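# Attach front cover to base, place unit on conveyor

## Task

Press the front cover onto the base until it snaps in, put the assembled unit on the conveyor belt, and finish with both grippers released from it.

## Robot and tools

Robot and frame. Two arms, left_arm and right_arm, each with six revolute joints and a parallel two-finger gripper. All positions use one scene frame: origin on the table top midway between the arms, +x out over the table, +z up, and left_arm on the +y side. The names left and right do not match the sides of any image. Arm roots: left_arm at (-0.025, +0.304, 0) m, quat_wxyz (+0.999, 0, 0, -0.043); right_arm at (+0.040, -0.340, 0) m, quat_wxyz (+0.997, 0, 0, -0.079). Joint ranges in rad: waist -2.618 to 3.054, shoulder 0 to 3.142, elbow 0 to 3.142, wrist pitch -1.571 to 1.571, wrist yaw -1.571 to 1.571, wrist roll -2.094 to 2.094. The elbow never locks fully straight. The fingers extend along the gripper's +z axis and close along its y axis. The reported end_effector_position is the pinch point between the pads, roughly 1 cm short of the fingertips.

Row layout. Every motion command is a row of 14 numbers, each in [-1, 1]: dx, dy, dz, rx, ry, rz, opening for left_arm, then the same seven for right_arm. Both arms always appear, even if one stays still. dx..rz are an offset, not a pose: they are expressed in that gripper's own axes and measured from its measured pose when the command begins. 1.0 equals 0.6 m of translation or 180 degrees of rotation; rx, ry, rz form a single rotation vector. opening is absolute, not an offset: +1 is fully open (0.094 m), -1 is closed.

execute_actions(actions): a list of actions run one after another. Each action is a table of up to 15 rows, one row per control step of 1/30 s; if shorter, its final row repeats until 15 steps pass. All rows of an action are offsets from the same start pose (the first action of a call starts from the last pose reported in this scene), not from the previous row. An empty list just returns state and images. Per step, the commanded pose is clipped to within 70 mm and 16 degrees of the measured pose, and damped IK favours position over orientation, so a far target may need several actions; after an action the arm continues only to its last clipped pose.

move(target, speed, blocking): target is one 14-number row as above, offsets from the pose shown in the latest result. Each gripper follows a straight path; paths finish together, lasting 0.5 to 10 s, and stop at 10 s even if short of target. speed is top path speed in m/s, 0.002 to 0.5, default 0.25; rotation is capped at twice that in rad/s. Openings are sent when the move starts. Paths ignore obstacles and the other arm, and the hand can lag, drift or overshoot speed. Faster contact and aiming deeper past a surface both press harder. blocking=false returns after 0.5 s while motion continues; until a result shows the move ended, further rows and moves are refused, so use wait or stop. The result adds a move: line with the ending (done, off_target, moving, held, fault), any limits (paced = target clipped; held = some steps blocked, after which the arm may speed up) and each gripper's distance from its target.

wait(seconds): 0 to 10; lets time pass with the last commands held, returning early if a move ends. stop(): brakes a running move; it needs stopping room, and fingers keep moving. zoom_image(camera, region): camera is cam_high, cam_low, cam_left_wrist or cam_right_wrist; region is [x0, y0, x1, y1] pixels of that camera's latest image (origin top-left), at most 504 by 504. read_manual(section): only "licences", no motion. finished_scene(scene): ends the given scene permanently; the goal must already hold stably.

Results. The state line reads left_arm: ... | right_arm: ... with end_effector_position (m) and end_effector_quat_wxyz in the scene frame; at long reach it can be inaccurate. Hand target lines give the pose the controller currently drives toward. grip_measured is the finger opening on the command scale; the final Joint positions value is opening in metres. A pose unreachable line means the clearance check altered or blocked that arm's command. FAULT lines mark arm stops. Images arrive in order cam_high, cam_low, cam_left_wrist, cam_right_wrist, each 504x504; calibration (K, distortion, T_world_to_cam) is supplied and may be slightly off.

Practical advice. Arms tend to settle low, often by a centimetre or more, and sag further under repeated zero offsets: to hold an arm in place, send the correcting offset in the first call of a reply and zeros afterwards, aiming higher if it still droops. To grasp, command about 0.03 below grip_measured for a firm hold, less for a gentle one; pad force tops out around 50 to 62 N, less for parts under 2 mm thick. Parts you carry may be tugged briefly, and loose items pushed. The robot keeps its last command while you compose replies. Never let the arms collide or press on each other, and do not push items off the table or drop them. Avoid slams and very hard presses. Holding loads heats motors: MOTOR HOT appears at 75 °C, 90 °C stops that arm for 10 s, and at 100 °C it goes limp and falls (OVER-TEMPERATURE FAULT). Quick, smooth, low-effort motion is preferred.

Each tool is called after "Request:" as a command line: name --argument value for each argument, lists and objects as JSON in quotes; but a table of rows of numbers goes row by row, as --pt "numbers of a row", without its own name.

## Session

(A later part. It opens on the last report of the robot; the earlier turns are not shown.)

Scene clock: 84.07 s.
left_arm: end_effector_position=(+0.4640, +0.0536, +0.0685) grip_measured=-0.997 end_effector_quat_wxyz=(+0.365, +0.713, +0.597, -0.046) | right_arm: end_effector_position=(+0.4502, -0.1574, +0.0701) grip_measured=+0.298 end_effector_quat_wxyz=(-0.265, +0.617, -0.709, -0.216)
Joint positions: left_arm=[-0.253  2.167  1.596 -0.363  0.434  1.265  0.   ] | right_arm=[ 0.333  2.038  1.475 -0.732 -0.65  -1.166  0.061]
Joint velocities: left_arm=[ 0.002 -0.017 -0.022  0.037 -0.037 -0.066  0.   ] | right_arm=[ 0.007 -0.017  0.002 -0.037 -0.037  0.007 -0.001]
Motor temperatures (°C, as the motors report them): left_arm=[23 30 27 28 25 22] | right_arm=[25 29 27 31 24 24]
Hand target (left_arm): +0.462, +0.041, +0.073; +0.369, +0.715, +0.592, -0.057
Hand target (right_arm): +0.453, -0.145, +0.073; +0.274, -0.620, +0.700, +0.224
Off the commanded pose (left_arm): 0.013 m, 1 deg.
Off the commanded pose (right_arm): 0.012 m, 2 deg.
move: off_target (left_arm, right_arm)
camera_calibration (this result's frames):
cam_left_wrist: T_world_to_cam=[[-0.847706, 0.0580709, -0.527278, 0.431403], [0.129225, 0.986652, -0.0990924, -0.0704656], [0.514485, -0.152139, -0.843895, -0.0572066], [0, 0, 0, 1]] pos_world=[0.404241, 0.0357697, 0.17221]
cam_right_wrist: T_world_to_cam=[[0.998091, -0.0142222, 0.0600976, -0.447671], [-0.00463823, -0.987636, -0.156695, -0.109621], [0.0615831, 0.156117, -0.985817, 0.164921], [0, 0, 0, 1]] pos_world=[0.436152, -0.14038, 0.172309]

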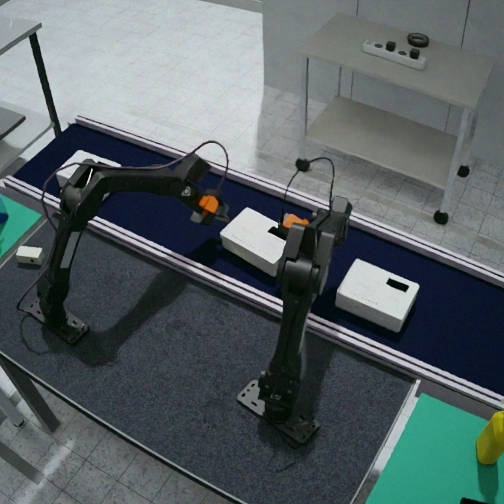

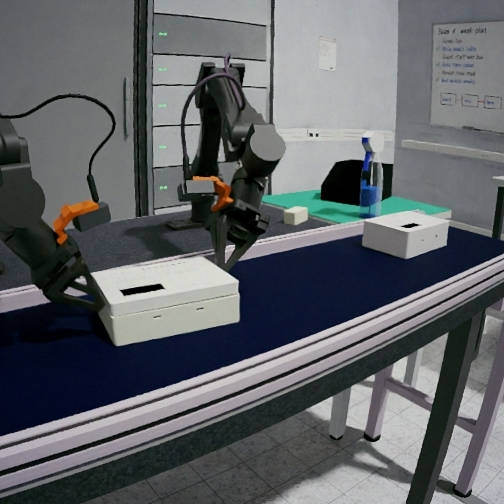

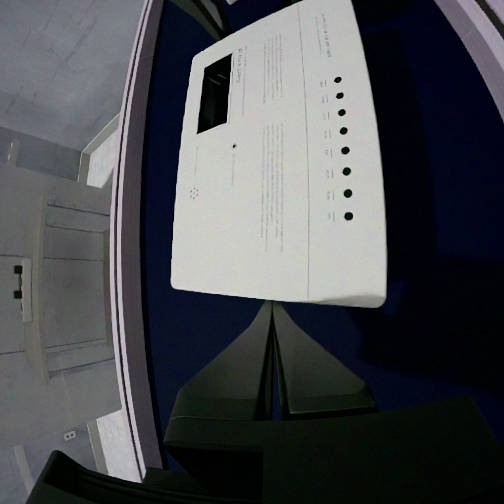

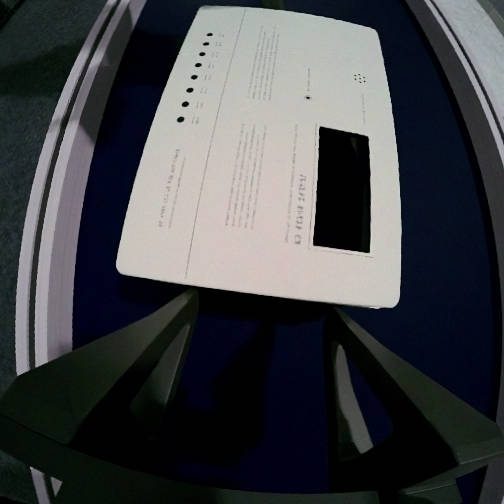

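Request:
move --target '[-0.042,0.003,0.014,0,0,0,-1, -0.038,0,0.02,0,0,0,0.3]' --speed 0.04

Scene clock: 85.23 s.
left_arm: end_effector_position=(+0.4696, +0.0546, +0.0687) grip_measured=-0.997 end_effector_quat_wxyz=(+0.351, +0.706, +0.615, -0.016) | right_arm: end_effector_position=(+0.4485, -0.1535, +0.0650) grip_measured=+0.298 end_effector_quat_wxyz=(-0.245, +0.614, -0.724, -0.199)
Joint positions: left_arm=[-0.274  2.167  1.613 -0.373  0.345  1.232  0.   ] | right_arm=[ 0.363  2.038  1.479 -0.736 -0.588 -1.118  0.061]
Joint velocities: left_arm=[ 0.007 -0.007  0.007 -0.022 -0.022  0.022 -0.001] | right_arm=[ 0.007  0.002  0.027 -0.022 -0.051 -0.051 -0.   ]
Motor temperatures (°C, as the motors report them): left_arm=[23 30 27 28 25 22] | right_arm=[25 29 27 30 24 24]
Hand target (left_arm): +0.461, +0.029, +0.076; +0.364, +0.713, +0.597, -0.046
Hand target (right_arm): +0.453, -0.133, +0.076; +0.265, -0.618, +0.708, +0.217
Off the commanded pose (left_arm): 0.029 m, 4 deg.
Off the commanded pose (right_arm): 0.024 m, 3 deg.
move: off_target (left_arm, right_arm)
camera_calibration (this result's frames):
cam_left_wrist: T_world_to_cam=[[-0.843182, 0.0388287, -0.536225, 0.435715], [0.075374, 0.996075, -0.046394, -0.0510478], [0.532319, -0.079536, -0.842799, -0.0721277], [0, 0, 0, 1]] pos_world=[0.409629, 0.0281925, 0.170483]
cam_right_wrist: T_world_to_cam=[[0.998391, -0.0354869, 0.0442228, -0.447992], [-0.0307379, -0.994124, -0.103791, -0.0992583], [0.0476462, 0.102265, -0.993615, 0.157876], [0, 0, 0, 1]] pos_world=[0.436698, -0.130718, 0.166377]

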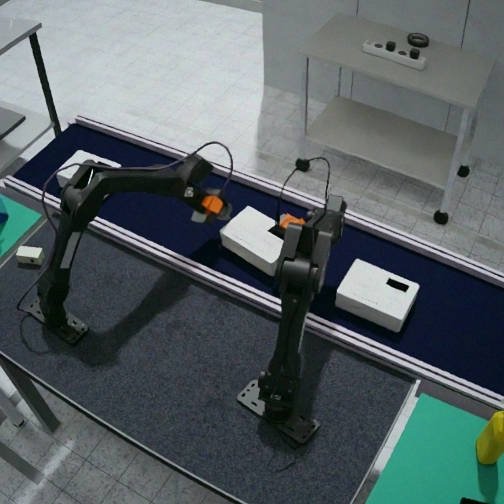

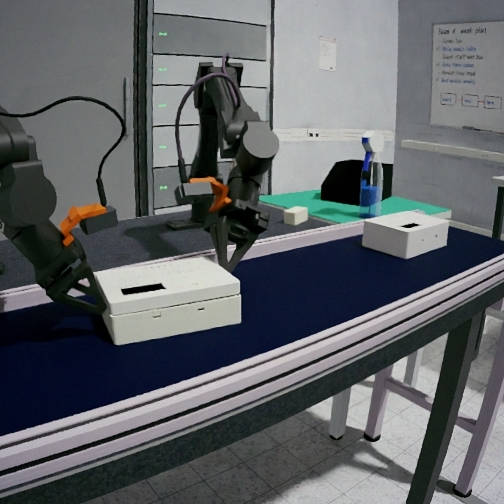

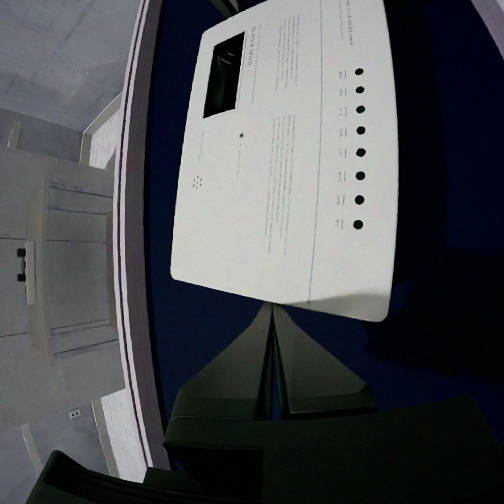

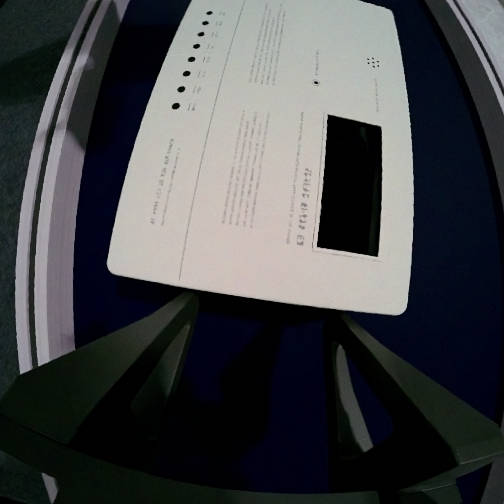

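Request:
execute_actions --actions '[[[-0.0436,0.002,0.0055,0,0,0,-1,-0.0397,0.001,0.0088,0,0,0,0.3],[-0.0447,0.0031,0.0037,0,0,0,-1,-0.0414,0.001,0.0065,0,0,0,0.3],[-0.0458,0.0043,0.0019,0,0,0,-1,-0.0431,0.001,0.0042,0,0,0,0.3],[-0.0468,0.0054,0.0001,0,0,0,-1,-0.0448,0.001,0.0019,0,0,0,0.3],[-0.0479,0.0066,-0.0017,0,0,0,-1,-0.0466,0.001,-0.0004,0,0,0,0.3],[-0.049,0.0077,-0.0035,0,0,0,-1,-0.0483,0.001,-0.0027,0,0,0,0.3],[-0.0501,0.0089,-0.0053,0,0,0,-1,-0.05,0.001,-0.005,0,0,0,0.3],[-0.0512,0.01,-0.0071,0,0,0,-1,-0.0517,0.001,-0.0073,0,0,0,0.3],[-0.0522,0.0111,-0.0089,0,0,0,-1,-0.0534,0.001,-0.0095,0,0,0,0.3],[-0.0533,0.0123,-0.0107,0,0,0,-1,-0.0551,0.001,-0.0118,0,0,0,0.3],[-0.0544,0.0134,-0.0125,0,0,0,-1,-0.0568,0.001,-0.0141,0,0,0,0.3],[-0.0555,0.0146,-0.0143,0,0,0,-1,-0.0586,0.001,-0.0164,0,0,0,0.3],[-0.0565,0.0157,-0.0161,0,0,0,-1,-0.0603,0.001,-0.0187,0,0,0,0.3],[-0.0576,0.0169,-0.0179,0,0,0,-1,-0.062,0.001,-0.021,0,0,0,0.3],[-0.0587,0.018,-0.0197,0,0,0,-1,-0.0637,0.001,-0.0233,0,0,0,0.3]]]'

Request:
wait --seconds 0.5

Scene clock: 86.43 s.
left_arm: end_effector_position=(+0.4754, +0.0546, +0.0804) grip_measured=-0.997 end_effector_quat_wxyz=(+0.336, +0.698, +0.632, +0.011) | right_arm: end_effector_position=(+0.4486, -0.1526, +0.0749) grip_measured=+0.298 end_effector_quat_wxyz=(-0.219, +0.610, -0.740, -0.182)
Joint positions: left_arm=[-0.295  2.167  1.677 -0.439  0.263  1.203  0.   ] | right_arm=[ 0.388  2.038  1.549 -0.824 -0.523 -1.081  0.061]
Joint velocities: left_arm=[ 0.002  0.007  0.12  -0.125 -0.022  0.007  0.   ] | right_arm=[-0.002 -0.007  0.129 -0.198  0.037  0.037 -0.   ]
Motor temperatures (°C, as the motors report them): left_arm=[23 30 27 28 25 22] | right_arm=[25 29 27 30 24 24]
Hand target (left_arm): +0.465, +0.031, +0.098; +0.351, +0.706, +0.615, -0.016
Hand target (right_arm): +0.450, -0.133, +0.099; +0.245, -0.614, +0.723, +0.200
Off the commanded pose (left_arm): 0.032 m, 4 deg.
Off the commanded pose (right_arm): 0.032 m, 4 deg.
camera_calibration (this result's frames):
cam_left_wrist: T_world_to_cam=[[-0.841096, 0.0229457, -0.540399, 0.447122], [0.0250881, 0.999679, 0.0033991, -0.0312173], [0.540304, -0.0106986, -0.841402, -0.0731223], [0, 0, 0, 1]] pos_world=[0.416364, 0.0201654, 0.180205]
cam_right_wrist: T_world_to_cam=[[0.998159, -0.0565554, 0.0218986, -0.449961], [-0.0556136, -0.997591, -0.0414603, -0.0913743], [0.0241906, 0.0401661, -0.9989, 0.16908], [0, 0, 0, 1]] pos_world=[0.439961, -0.123393, 0.174959]

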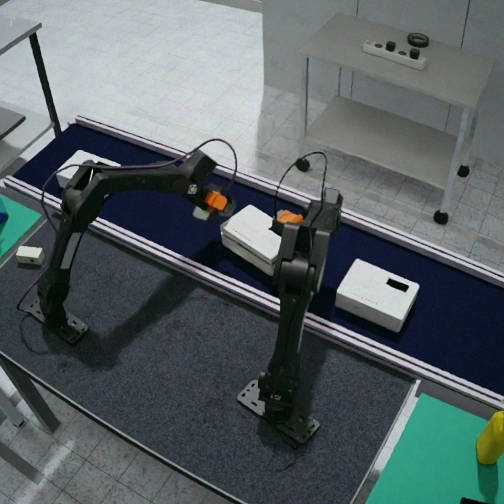

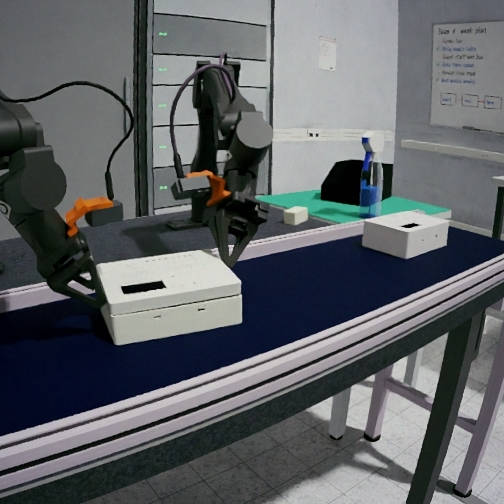

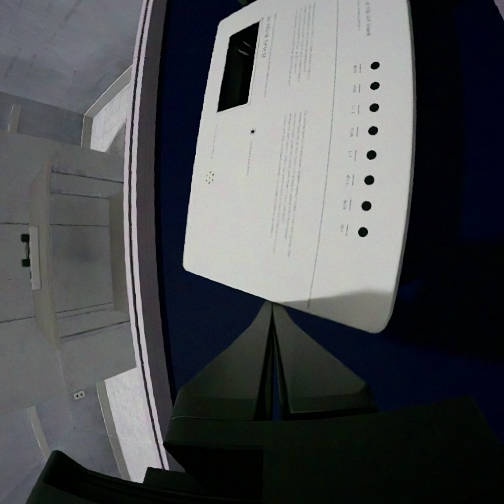

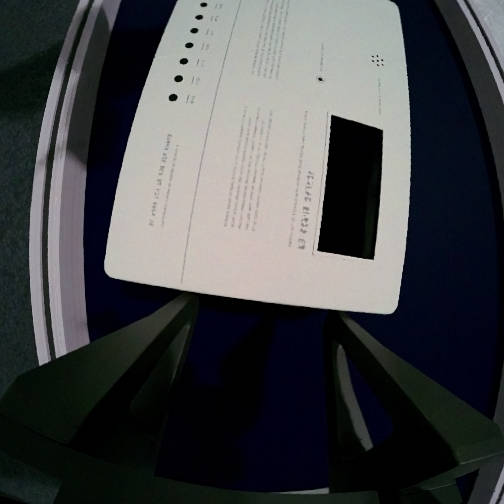

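Scene clock: 86.93 s.
left_arm: end_effector_position=(+0.4745, +0.0545, +0.0815) grip_measured=-0.997 end_effector_quat_wxyz=(+0.333, +0.699, +0.633, +0.009) | right_arm: end_effector_position=(+0.4475, -0.1529, +0.0768) grip_measured=+0.298 end_effector_quat_wxyz=(-0.215, +0.609, -0.741, -0.184)
Joint positions: left_arm=[-0.296  2.167  1.686 -0.455  0.262  1.202  0.   ] | right_arm=[ 0.388  2.038  1.559 -0.842 -0.522 -1.079  0.061]
Joint velocities: left_arm=[-0.012 -0.002 -0.007 -0.051  0.007 -0.066  0.   ] | right_arm=[ 0.007 -0.002 -0.007 -0.022 -0.022  0.007 -0.003]
Motor temperatures (°C, as the motors report them): left_arm=[23 30 27 28 25 22] | right_arm=[25 29 27 30 24 24]
Hand target (left_arm): +0.465, +0.031, +0.098; +0.351, +0.706, +0.615, -0.015
Hand target (right_arm): +0.450, -0.133, +0.099; +0.245, -0.614, +0.723, +0.199
Off the commanded pose (left_arm): 0.031 m, 4 deg.
Off the commanded pose (right_arm): 0.031 m, 4 deg.
wait: 0.50 s; at rest by 0.20 s
camera_calibration (this result's frames):
cam_left_wrist: T_world_to_cam=[[-0.844629, 0.02415, -0.534808, 0.448103], [0.0246946, 0.999676, 0.0061413, -0.0311304], [0.534783, -0.00801976, -0.844951, -0.068923], [0, 0, 0, 1]] pos_world=[0.416108, 0.0197459, 0.181604]
cam_right_wrist: T_world_to_cam=[[0.998209, -0.0583024, 0.0133936, -0.448595], [-0.0577475, -0.997584, -0.0386269, -0.0909844], [0.0156133, 0.0377843, -0.999164, 0.174525], [0, 0, 0, 1]] pos_world=[0.439813, -0.123513, 0.176872]

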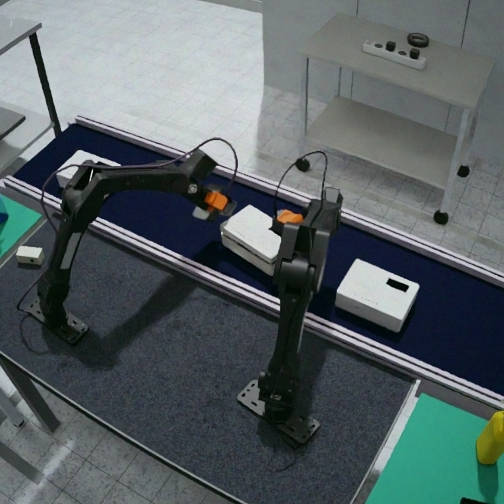

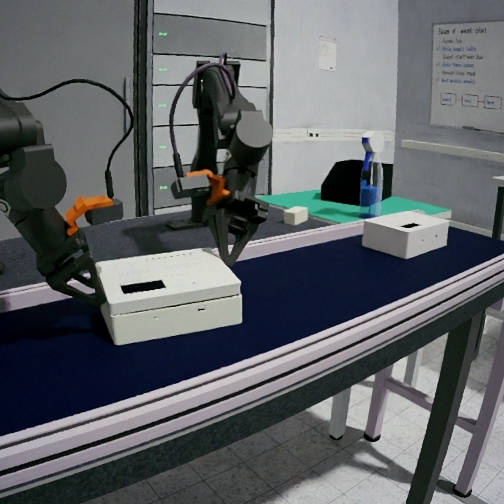

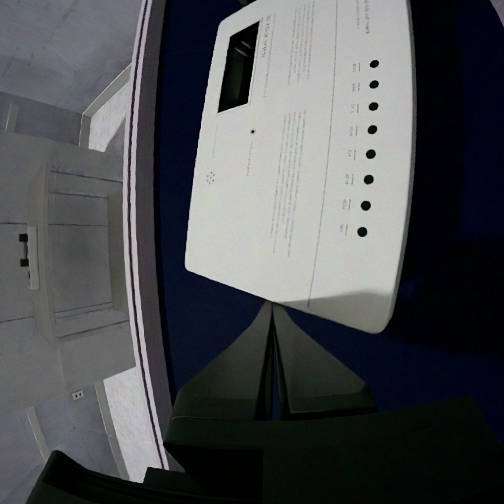

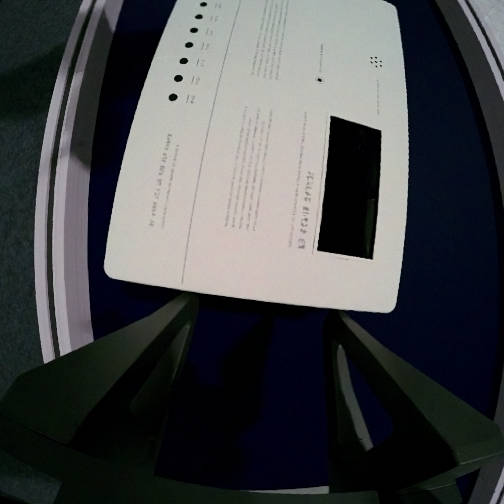

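The near side lifted. Check.

Request:
zoom_image --camera "cam_high" --region '[200, 190, 320, 290]'

Request:
zoom_image --camera "cam_low" --region '[70, 240, 250, 355]'

Region (200, 190, 320, 290) of cam_high's 504x504 image, scaled by 4.200, with more detail than that image has.

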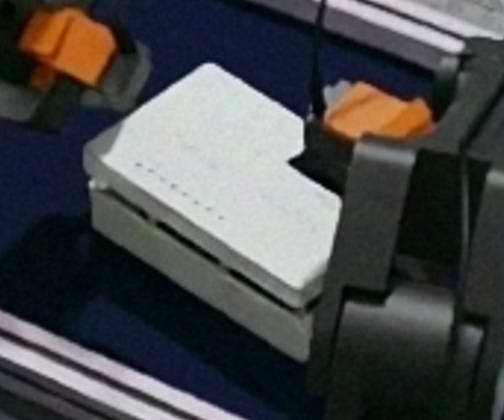

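Region (70, 240, 250, 355) of cam_low's 504x504 image, scaled by 2.800, with more detail than that image has; it fills the top 322 rows of this view, and the rest is white.

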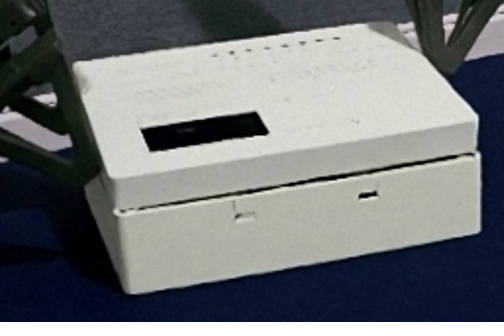

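Request:
execute_actions --actions '[[[-0.0525,0.012,-0.006,0,0,0,-1,-0.0536,-0.004,-0.019,0,0,0,0.3],[-0.0525,0.014,-0.0055,0,0,0,-1,-0.0536,-0.006,-0.019,0,0,0,0.3],[-0.0525,0.016,-0.005,0,0,0,-1,-0.0536,-0.008,-0.019,0,0,0,0.3],[-0.0525,0.018,-0.0045,0,0,0,-1,-0.0536,-0.01,-0.019,0,0,0,0.3],[-0.0525,0.02,-0.004,0,0,0,-1,-0.0536,-0.012,-0.019,0,0,0,0.3],[-0.0525,0.022,-0.0035,0,0,0,-1,-0.0536,-0.014,-0.019,0,0,0,0.3],[-0.0525,0.024,-0.003,0,0,0,-1,-0.0536,-0.016,-0.019,0,0,0,0.3],[-0.0525,0.026,-0.0025,0,0,0,-1,-0.0536,-0.018,-0.019,0,0,0,0.3],[-0.0525,0.028,-0.002,0,0,0,-1,-0.0536,-0.02,-0.019,0,0,0,0.3]]]'

Request:
zoom_image --camera "cam_high" --region '[200, 190, 320, 290]'

Request:
zoom_image --camera "cam_low" --region '[70, 240, 250, 355]'

Scene clock: 88.10 s.
left_arm: end_effector_position=(+0.4876, +0.0305, +0.1084) grip_measured=-0.997 end_effector_quat_wxyz=(+0.344, +0.698, +0.628, +0.027) | right_arm: end_effector_position=(+0.4666, -0.1441, +0.1000) grip_measured=+0.298 end_effector_quat_wxyz=(-0.218, +0.610, -0.744, -0.166)
Joint positions: left_arm=[-0.341  2.207  1.84  -0.527  0.213  1.175  0.   ] | right_arm=[ 0.409  2.079  1.719 -0.93  -0.486 -1.053  0.061]
Joint velocities: left_arm=[-0.007  0.022 -0.002 -0.037  0.037 -0.007 -0.   ] | right_arm=[-0.012  0.066 -0.022 -0.139  0.066  0.037 -0.   ]
Motor temperatures (°C, as the motors report them): left_arm=[23 30 28 28 25 22] | right_arm=[25 30 27 30 24 24]
Hand target (left_arm): +0.483, +0.027, +0.103; +0.334, +0.698, +0.633, +0.010
Hand target (right_arm): +0.464, -0.135, +0.104; +0.216, -0.608, +0.741, +0.183
Off the commanded pose (left_arm): 0.008 m, 2 deg.
Off the commanded pose (right_arm): 0.010 m, 2 deg.
camera_calibration (this result's frames):
cam_left_wrist: T_world_to_cam=[[-0.821594, 0.0228497, -0.569615, 0.466739], [0.0182701, 0.999739, 0.0137516, -0.00531775], [0.56978, 0.000891338, -0.821797, -0.0732497], [0, 0, 0, 1]] pos_world=[0.425303, -0.0052832, 0.205738]
cam_right_wrist: T_world_to_cam=[[0.996931, -0.0679381, 0.0388926, -0.470742], [-0.0673333, -0.997591, -0.0166569, -0.0779365], [0.0399306, 0.013987, -0.999105, 0.182341], [0, 0, 0, 1]] pos_world=[0.456769, -0.112281, 0.199188]

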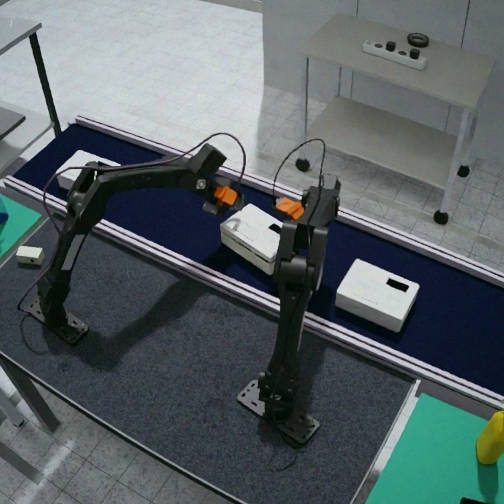

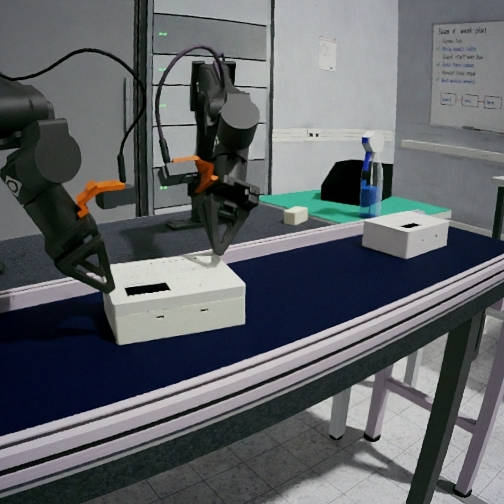

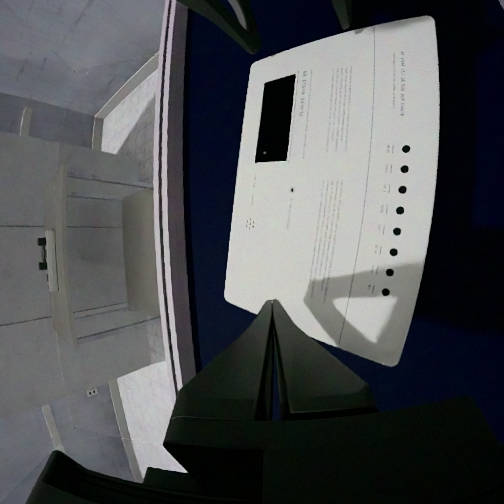

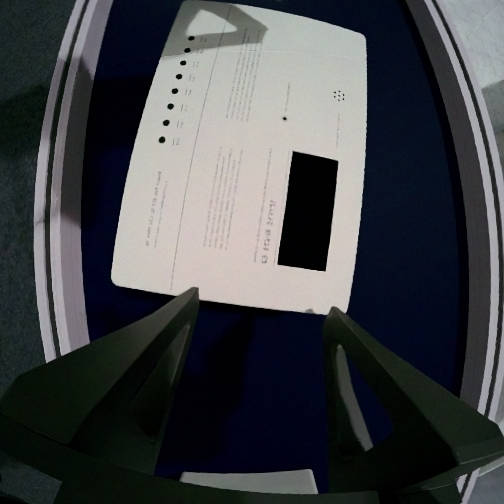

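Region (200, 190, 320, 290) of cam_high's 504x504 image, scaled by 4.200, with more detail than that image has.

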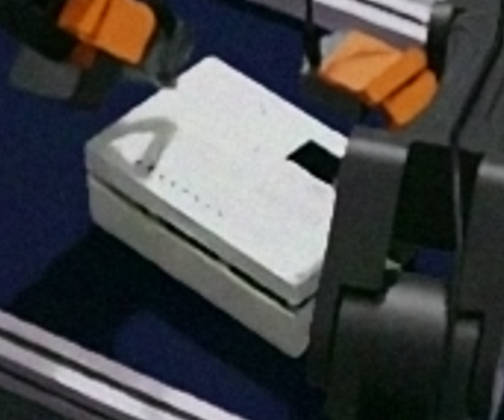

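Region (70, 240, 250, 355) of cam_low's 504x504 image, scaled by 2.800, with more detail than that image has; it fills the top 322 rows of this view, and the rest is white.

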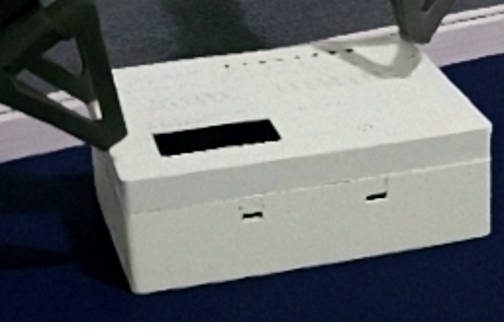

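Request:
move --target '[0.168,0.034,-0.216,0,0,0,-1, -0.03,0.0,-0.05,0,0.05,0,-1]' --speed 0.3

Scene clock: 89.80 s.
left_arm: end_effector_position=(+0.4703, +0.1854, +0.1771) grip_measured=-0.997 end_effector_quat_wxyz=(+0.342, +0.693, +0.633, +0.042) | right_arm: end_effector_position=(+0.4654, -0.1504, +0.1305) grip_measured=-0.986 end_effector_quat_wxyz=(-0.158, +0.621, -0.759, -0.117)
Joint positions: left_arm=[-0.023  1.951  1.737 -0.746  0.375  1.432  0.   ] | right_arm=[ 0.449  2.134  1.981 -1.207 -0.337 -1.046  0.001]
Joint velocities: left_arm=[-0.002 -0.012  0.007  0.022 -0.007  0.007 -0.001] | right_arm=[ 0.017 -0.012  0.002 -0.051 -0.007 -0.037  0.001]
Motor temperatures (°C, as the motors report them): left_arm=[23 31 28 28 25 22] | right_arm=[25 30 27 30 24 24]
Hand target (left_arm): +0.466, +0.179, +0.181; +0.345, +0.697, +0.628, +0.028
Hand target (right_arm): +0.466, -0.145, +0.135; +0.159, -0.621, +0.758, +0.119
Off the commanded pose (left_arm): 0.008 m, 2 deg.
Off the commanded pose (right_arm): 0.007 m, 0 deg.
move: done
camera_calibration (this result's frames):
cam_left_wrist: T_world_to_cam=[[-0.813436, 0.0125658, -0.581519, 0.48824], [-0.00632286, 0.999517, 0.0304426, -0.152157], [0.58162, 0.0284399, -0.812963, -0.0192823], [0, 0, 0, 1]] pos_world=[0.407405, 0.146497, 0.272877]
cam_right_wrist: T_world_to_cam=[[0.997657, -0.0661145, 0.0176092, -0.468508], [-0.0679467, -0.98759, 0.141595, -0.102653], [0.00802913, -0.14246, -0.989768, 0.202969], [0, 0, 0, 1]] pos_world=[0.458806, -0.10344, 0.223677]

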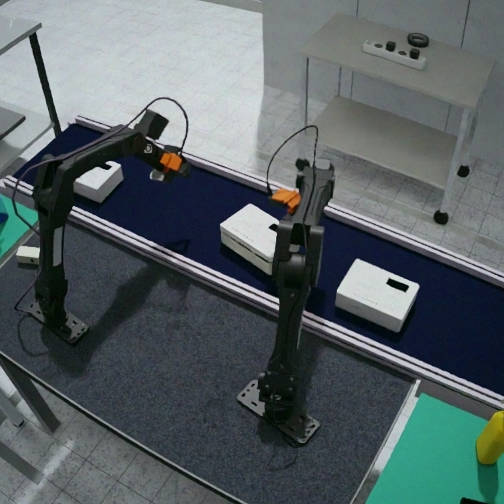

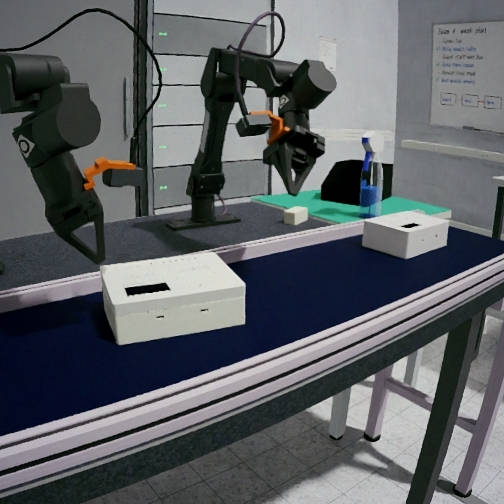

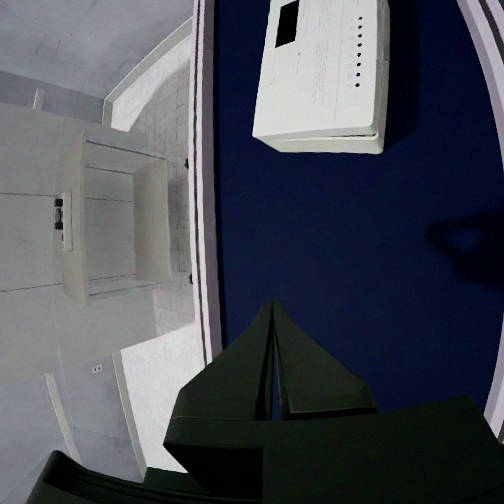

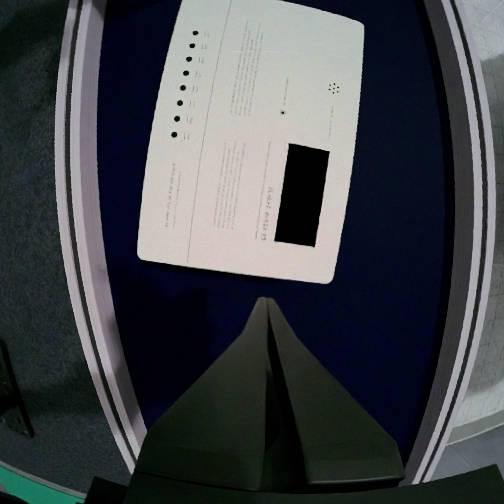

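Request:
move --target '[0,0,-0.01,0,0,0,-1, -0.147,0.1,0.068,0.035,0.095,0,-1]' --speed 0.2

Scene clock: 91.57 s.
left_arm: end_effector_position=(+0.4700, +0.1854, +0.1769) grip_measured=-0.997 end_effector_quat_wxyz=(+0.342, +0.693, +0.633, +0.042) | right_arm: end_effector_position=(+0.4239, -0.0408, +0.1258) grip_measured=-0.986 end_effector_quat_wxyz=(-0.078, +0.629, -0.774, +0.013)
Joint positions: left_arm=[-0.023  1.951  1.737 -0.747  0.375  1.435  0.   ] | right_arm=[ 0.828  2.342  2.356 -1.428  0.023 -0.698  0.001]
Joint velocities: left_arm=[ 0.007 -0.002 -0.007 -0.022 -0.037  0.037 -0.   ] | right_arm=[-0.002  0.017 -0.007 -0.066  0.037 -0.051 -0.001]
Motor temperatures (°C, as the motors report them): left_arm=[23 31 28 28 25 22] | right_arm=[25 30 27 30 24 24]
Hand target (left_arm): +0.467, +0.188, +0.182; +0.342, +0.693, +0.633, +0.042
Hand target (right_arm): +0.427, -0.042, +0.128; +0.079, -0.622, +0.779, -0.016
Off the commanded pose (left_arm): 0.006 m, 0 deg.
Off the commanded pose (right_arm): 0.003 m, 1 deg.
move: done
camera_calibration (this result's frames):
cam_left_wrist: T_world_to_cam=[[-0.81375, 0.0147317, -0.581029, 0.487535], [-0.00434198, 0.999497, 0.0314228, -0.153225], [0.581199, 0.0280931, -0.813276, -0.0189322], [0, 0, 0, 1]] pos_world=[0.40707, 0.146497, 0.27269]
cam_right_wrist: T_world_to_cam=[[0.99371, -0.0807967, 0.0775367, -0.426179], [-0.106301, -0.898346, 0.426232, -0.0124611], [0.0352166, -0.431794, -0.901285, 0.179875], [0, 0, 0, 1]] pos_world=[0.41584, 0.0320405, 0.200474]

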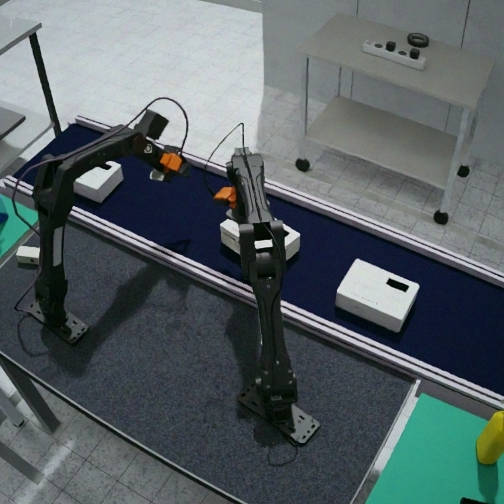

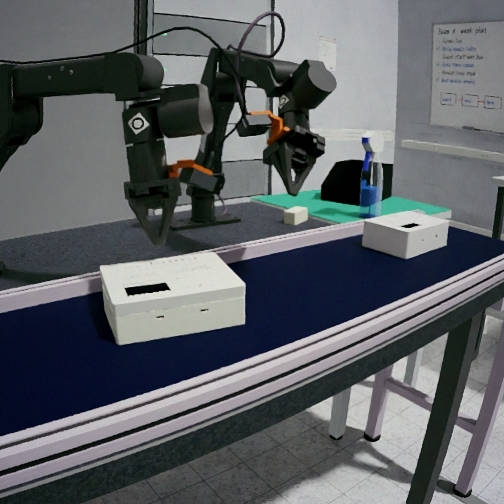

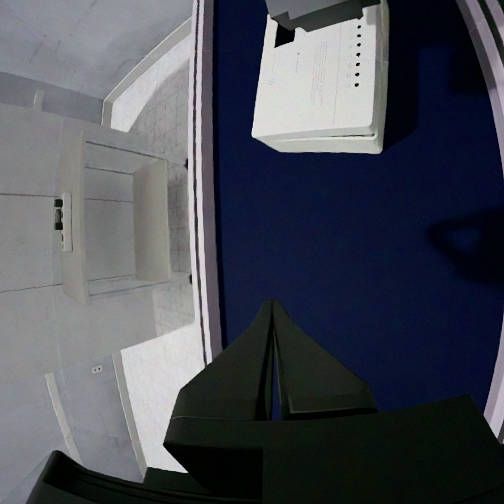

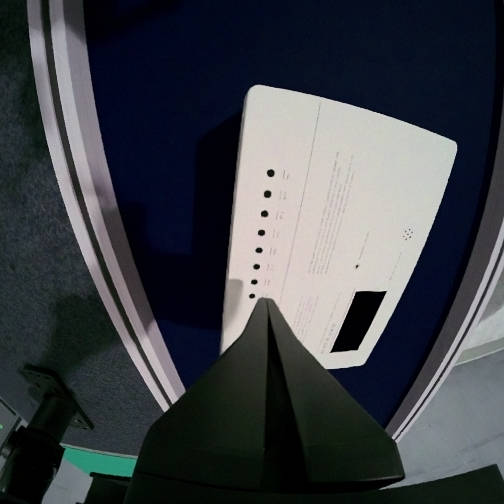

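Request:
move --target '[0,0,-0.01,0,0,0,-1, 0,0,0.165,0,0,0,-1]' --speed 0.06

Request:
move --target '[0,0,0,0,0,0,-1, 0.0,0.1,-0.1,0.12,0,0,-1]' --speed 0.2

Request:
zoom_image --camera "cam_low" --region '[70, 240, 250, 355]'

Request:
zoom_image --camera "cam_right_wrist" --region '[200, 60, 400, 320]'

Scene clock: 93.77 s.
left_arm: end_effector_position=(+0.4700, +0.1854, +0.1769) grip_measured=-0.997 end_effector_quat_wxyz=(+0.342, +0.694, +0.632, +0.042) | right_arm: end_effector_position=(+0.4582, -0.0189, +0.0964) grip_measured=-0.987 end_effector_quat_wxyz=(-0.167, +0.619, -0.767, +0.025)
Joint positions: left_arm=[-0.023  1.951  1.737 -0.747  0.375  1.437  0.   ] | right_arm=[ 0.828  2.288  2.101 -1.047  0.046 -0.697  0.001]
Joint velocities: left_arm=[-0.012 -0.007  0.012 -0.007  0.007  0.007  0.   ] | right_arm=[ 0.002  0.012 -0.017 -0.022 -0.051  0.022  0.001]
Motor temperatures (°C, as the motors report them): left_arm=[23 31 28 28 25 22] | right_arm=[25 30 27 30 24 24]
Hand target (left_arm): +0.467, +0.188, +0.181; +0.342, +0.693, +0.633, +0.041
Hand target (right_arm): +0.434, -0.034, +0.034; +0.078, -0.628, +0.774, -0.013
Off the commanded pose (left_arm): 0.006 m, 0 deg.
Off the commanded pose (right_arm): 0.073 m, 10 deg.
move: off_target (right_arm)
camera_calibration (this result's frames):
cam_left_wrist: T_world_to_cam=[[-0.81326, 0.016459, -0.581668, 0.487098], [-0.00291355, 0.999472, 0.0323548, -0.154056], [0.581894, 0.0280075, -0.812782, -0.0193301], [0, 0, 0, 1]] pos_world=[0.406936, 0.146499, 0.272603]
cam_right_wrist: T_world_to_cam=[[0.969905, -0.101187, 0.221464, -0.459619], [-0.170044, -0.932494, 0.318654, 0.0623003], [0.17427, -0.346722, -0.921636, 0.10144], [0, 0, 0, 1]] pos_world=[0.438702, 0.0467588, 0.175427]

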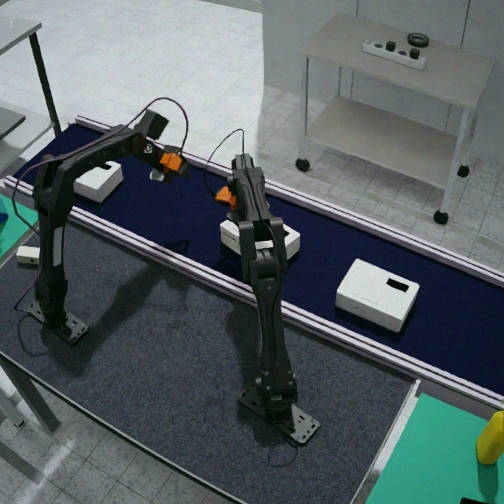

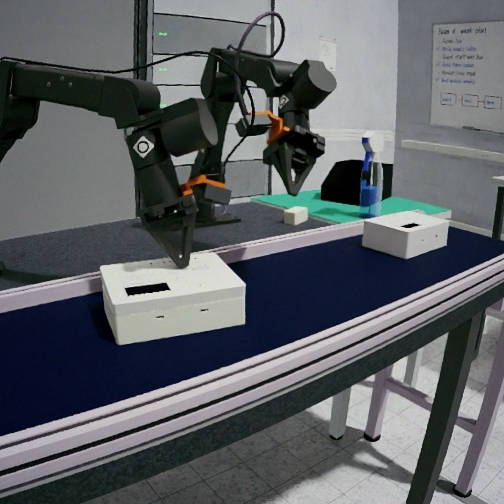

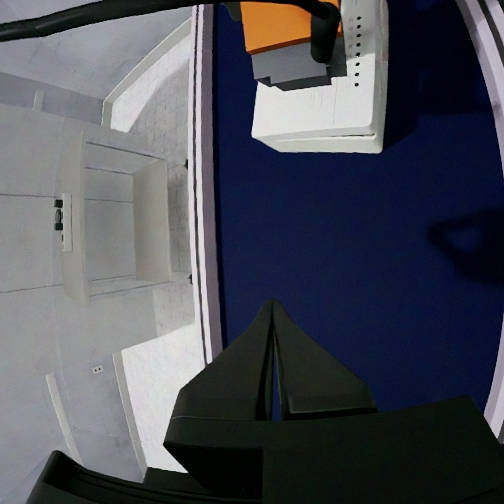

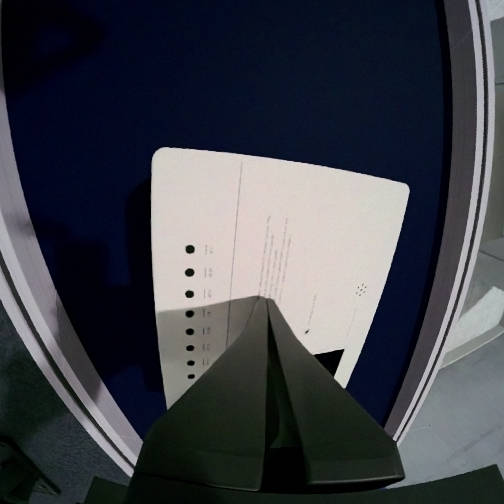

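Scene clock: 95.33 s.
left_arm: end_effector_position=(+0.4700, +0.1854, +0.1769) grip_measured=-0.997 end_effector_quat_wxyz=(+0.342, +0.694, +0.632, +0.042) | right_arm: end_effector_position=(+0.3848, -0.0132, +0.1321) grip_measured=-0.987 end_effector_quat_wxyz=(-0.264, +0.586, -0.748, +0.165)
Joint positions: left_arm=[-0.023  1.951  1.737 -0.747  0.375  1.437  0.   ] | right_arm=[ 1.078  1.935  1.588 -0.755  0.445 -0.519  0.001]
Joint velocities: left_arm=[-0.002  0.002 -0.022  0.051 -0.066  0.022  0.   ] | right_arm=[ 0.002 -0.002 -0.002  0.022 -0.051 -0.007  0.   ]
Motor temperatures (°C, as the motors report them): left_arm=[23 30 28 28 25 22] | right_arm=[25 30 27 30 24 24]
Hand target (left_arm): +0.470, +0.185, +0.177; +0.342, +0.694, +0.632, +0.042
Hand target (right_arm): +0.385, -0.014, +0.140; +0.279, -0.576, +0.750, -0.168
Off the commanded pose (left_arm): 0.000 m, 0 deg.
Off the commanded pose (right_arm): 0.006 m, 2 deg.
move: done
camera_calibration (this result's frames):
cam_left_wrist: T_world_to_cam=[[-0.813244, 0.0164621, -0.581691, 0.487098], [-0.00313303, 0.999461, 0.0326654, -0.154067], [0.581915, 0.0283874, -0.812754, -0.0194461], [0, 0, 0, 1]] pos_world=[0.406963, 0.146517, 0.272568]
cam_right_wrist: T_world_to_cam=[[0.834694, -0.131027, 0.534899, -0.385446], [-0.338795, -0.887911, 0.311179, 0.110327], [0.43417, -0.440961, -0.785525, 0.0298813], [0, 0, 0, 1]] pos_world=[0.346134, 0.0606329, 0.195316]

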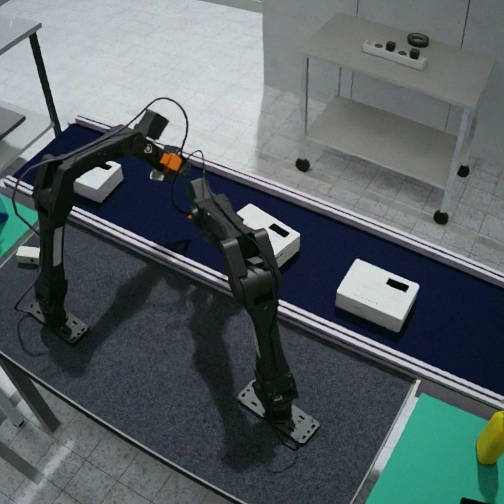

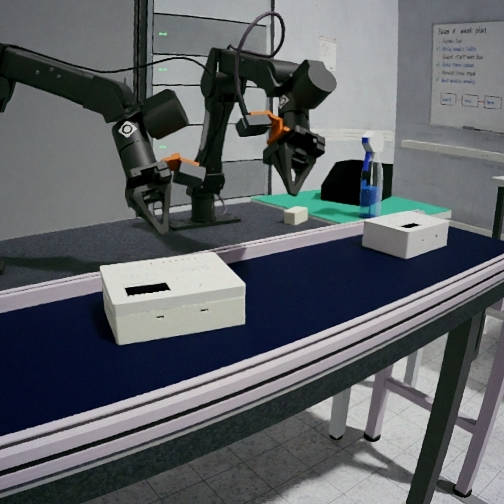

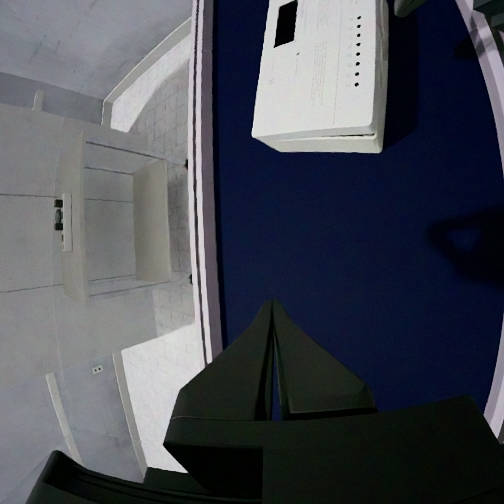

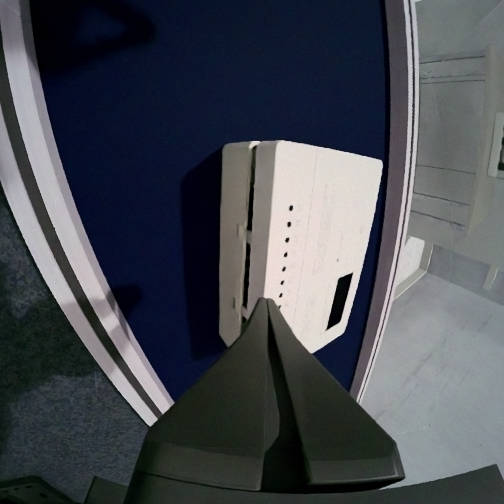

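Region (70, 240, 250, 355) of cam_low's 504x504 image, scaled by 2.800, with more detail than that image has; it fills the top 322 rows of this view, and the rest is white.

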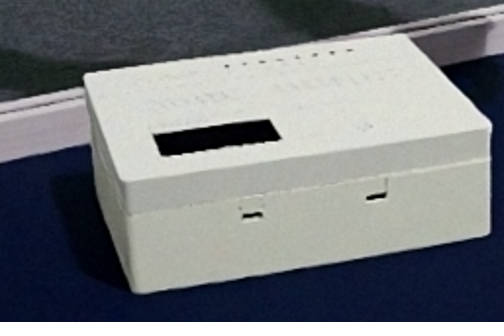

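Region (200, 60, 400, 320) of cam_right_wrist's 504x504 image, scaled by 1.938, with more detail than that image has; it fills the left 388 columns of this view, and the rest is white.

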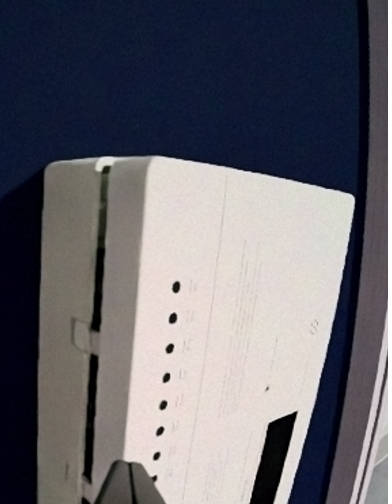

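Request:
move --target '[0,0,-0.01,0,0,0,-1, 0.09,-0.057,0.044,-0.189,0.069,0,-1]' --speed 0.2

Scene clock: 97.87 s.
left_arm: end_effector_position=(+0.4700, +0.1855, +0.1768) grip_measured=-0.997 end_effector_quat_wxyz=(+0.342, +0.695, +0.632, +0.043) | right_arm: end_effector_position=(+0.4163, -0.0752, +0.1119) grip_measured=-0.987 end_effector_quat_wxyz=(-0.006, +0.618, -0.786, +0.012)
Joint positions: left_arm=[-0.023  1.951  1.737 -0.747  0.374  1.439  0.   ] | right_arm=[ 0.779  2.385  2.388 -1.559  0.022 -0.713  0.001]
Joint velocities: left_arm=[-0.002 -0.002 -0.002 -0.051  0.007  0.022 -0.   ] | right_arm=[ 0.002 -0.002 -0.002  0.066 -0.007  0.022 -0.001]
Motor temperatures (°C, as the motors report them): left_arm=[23 30 27 28 25 22] | right_arm=[25 30 27 30 24 24]
Hand target (left_arm): +0.467, +0.188, +0.181; +0.342, +0.694, +0.632, +0.042
Hand target (right_arm): +0.417, -0.074, +0.116; +0.011, -0.620, +0.785, -0.002
Off the commanded pose (left_arm): 0.006 m, 0 deg.
Off the commanded pose (right_arm): 0.008 m, 1 deg.
joint sent to its limit (right arm) — the command would take joint 4 (wrist pitch) past its lower limit, so that joint was sent only as far as its limit.
move: done
camera_calibration (this result's frames):
cam_left_wrist: T_world_to_cam=[[-0.812636, 0.0185385, -0.582476, 0.486571], [-0.00163951, 0.999417, 0.0340959, -0.155074], [0.582769, 0.0286625, -0.812132, -0.020039], [0, 0, 0, 1]] pos_world=[0.406829, 0.146538, 0.272429]
cam_right_wrist: T_world_to_cam=[[0.993287, -0.112328, -0.0276179, -0.41077], [-0.082381, -0.854554, 0.512787, -0.0546368], [-0.0812011, -0.507069, -0.858072, 0.190703], [0, 0, 0, 1]] pos_world=[0.418996, 0.00386852, 0.180309]

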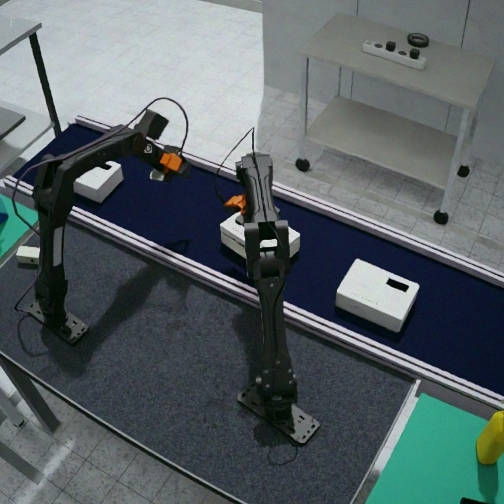

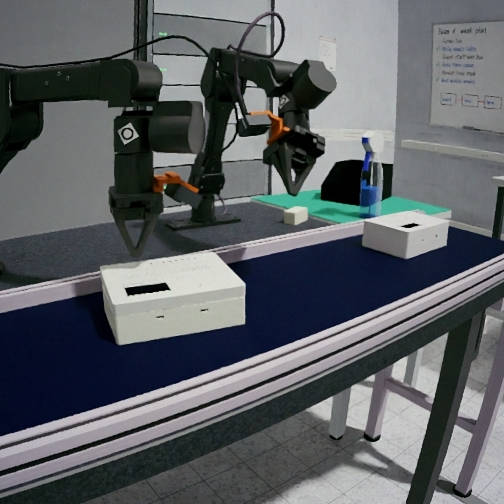

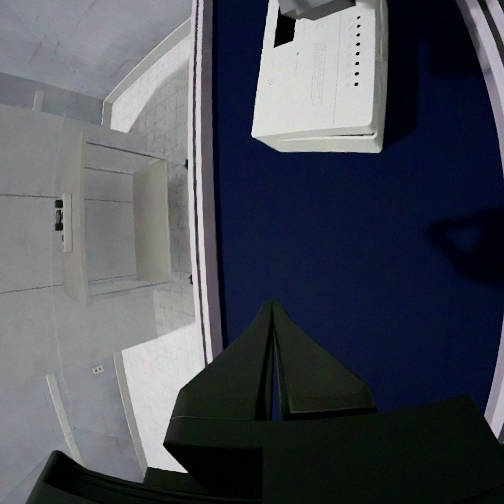

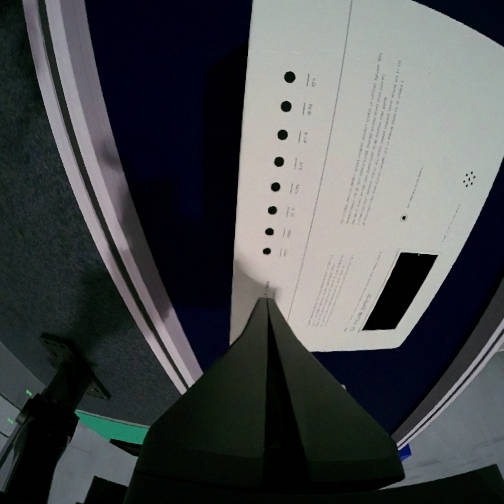

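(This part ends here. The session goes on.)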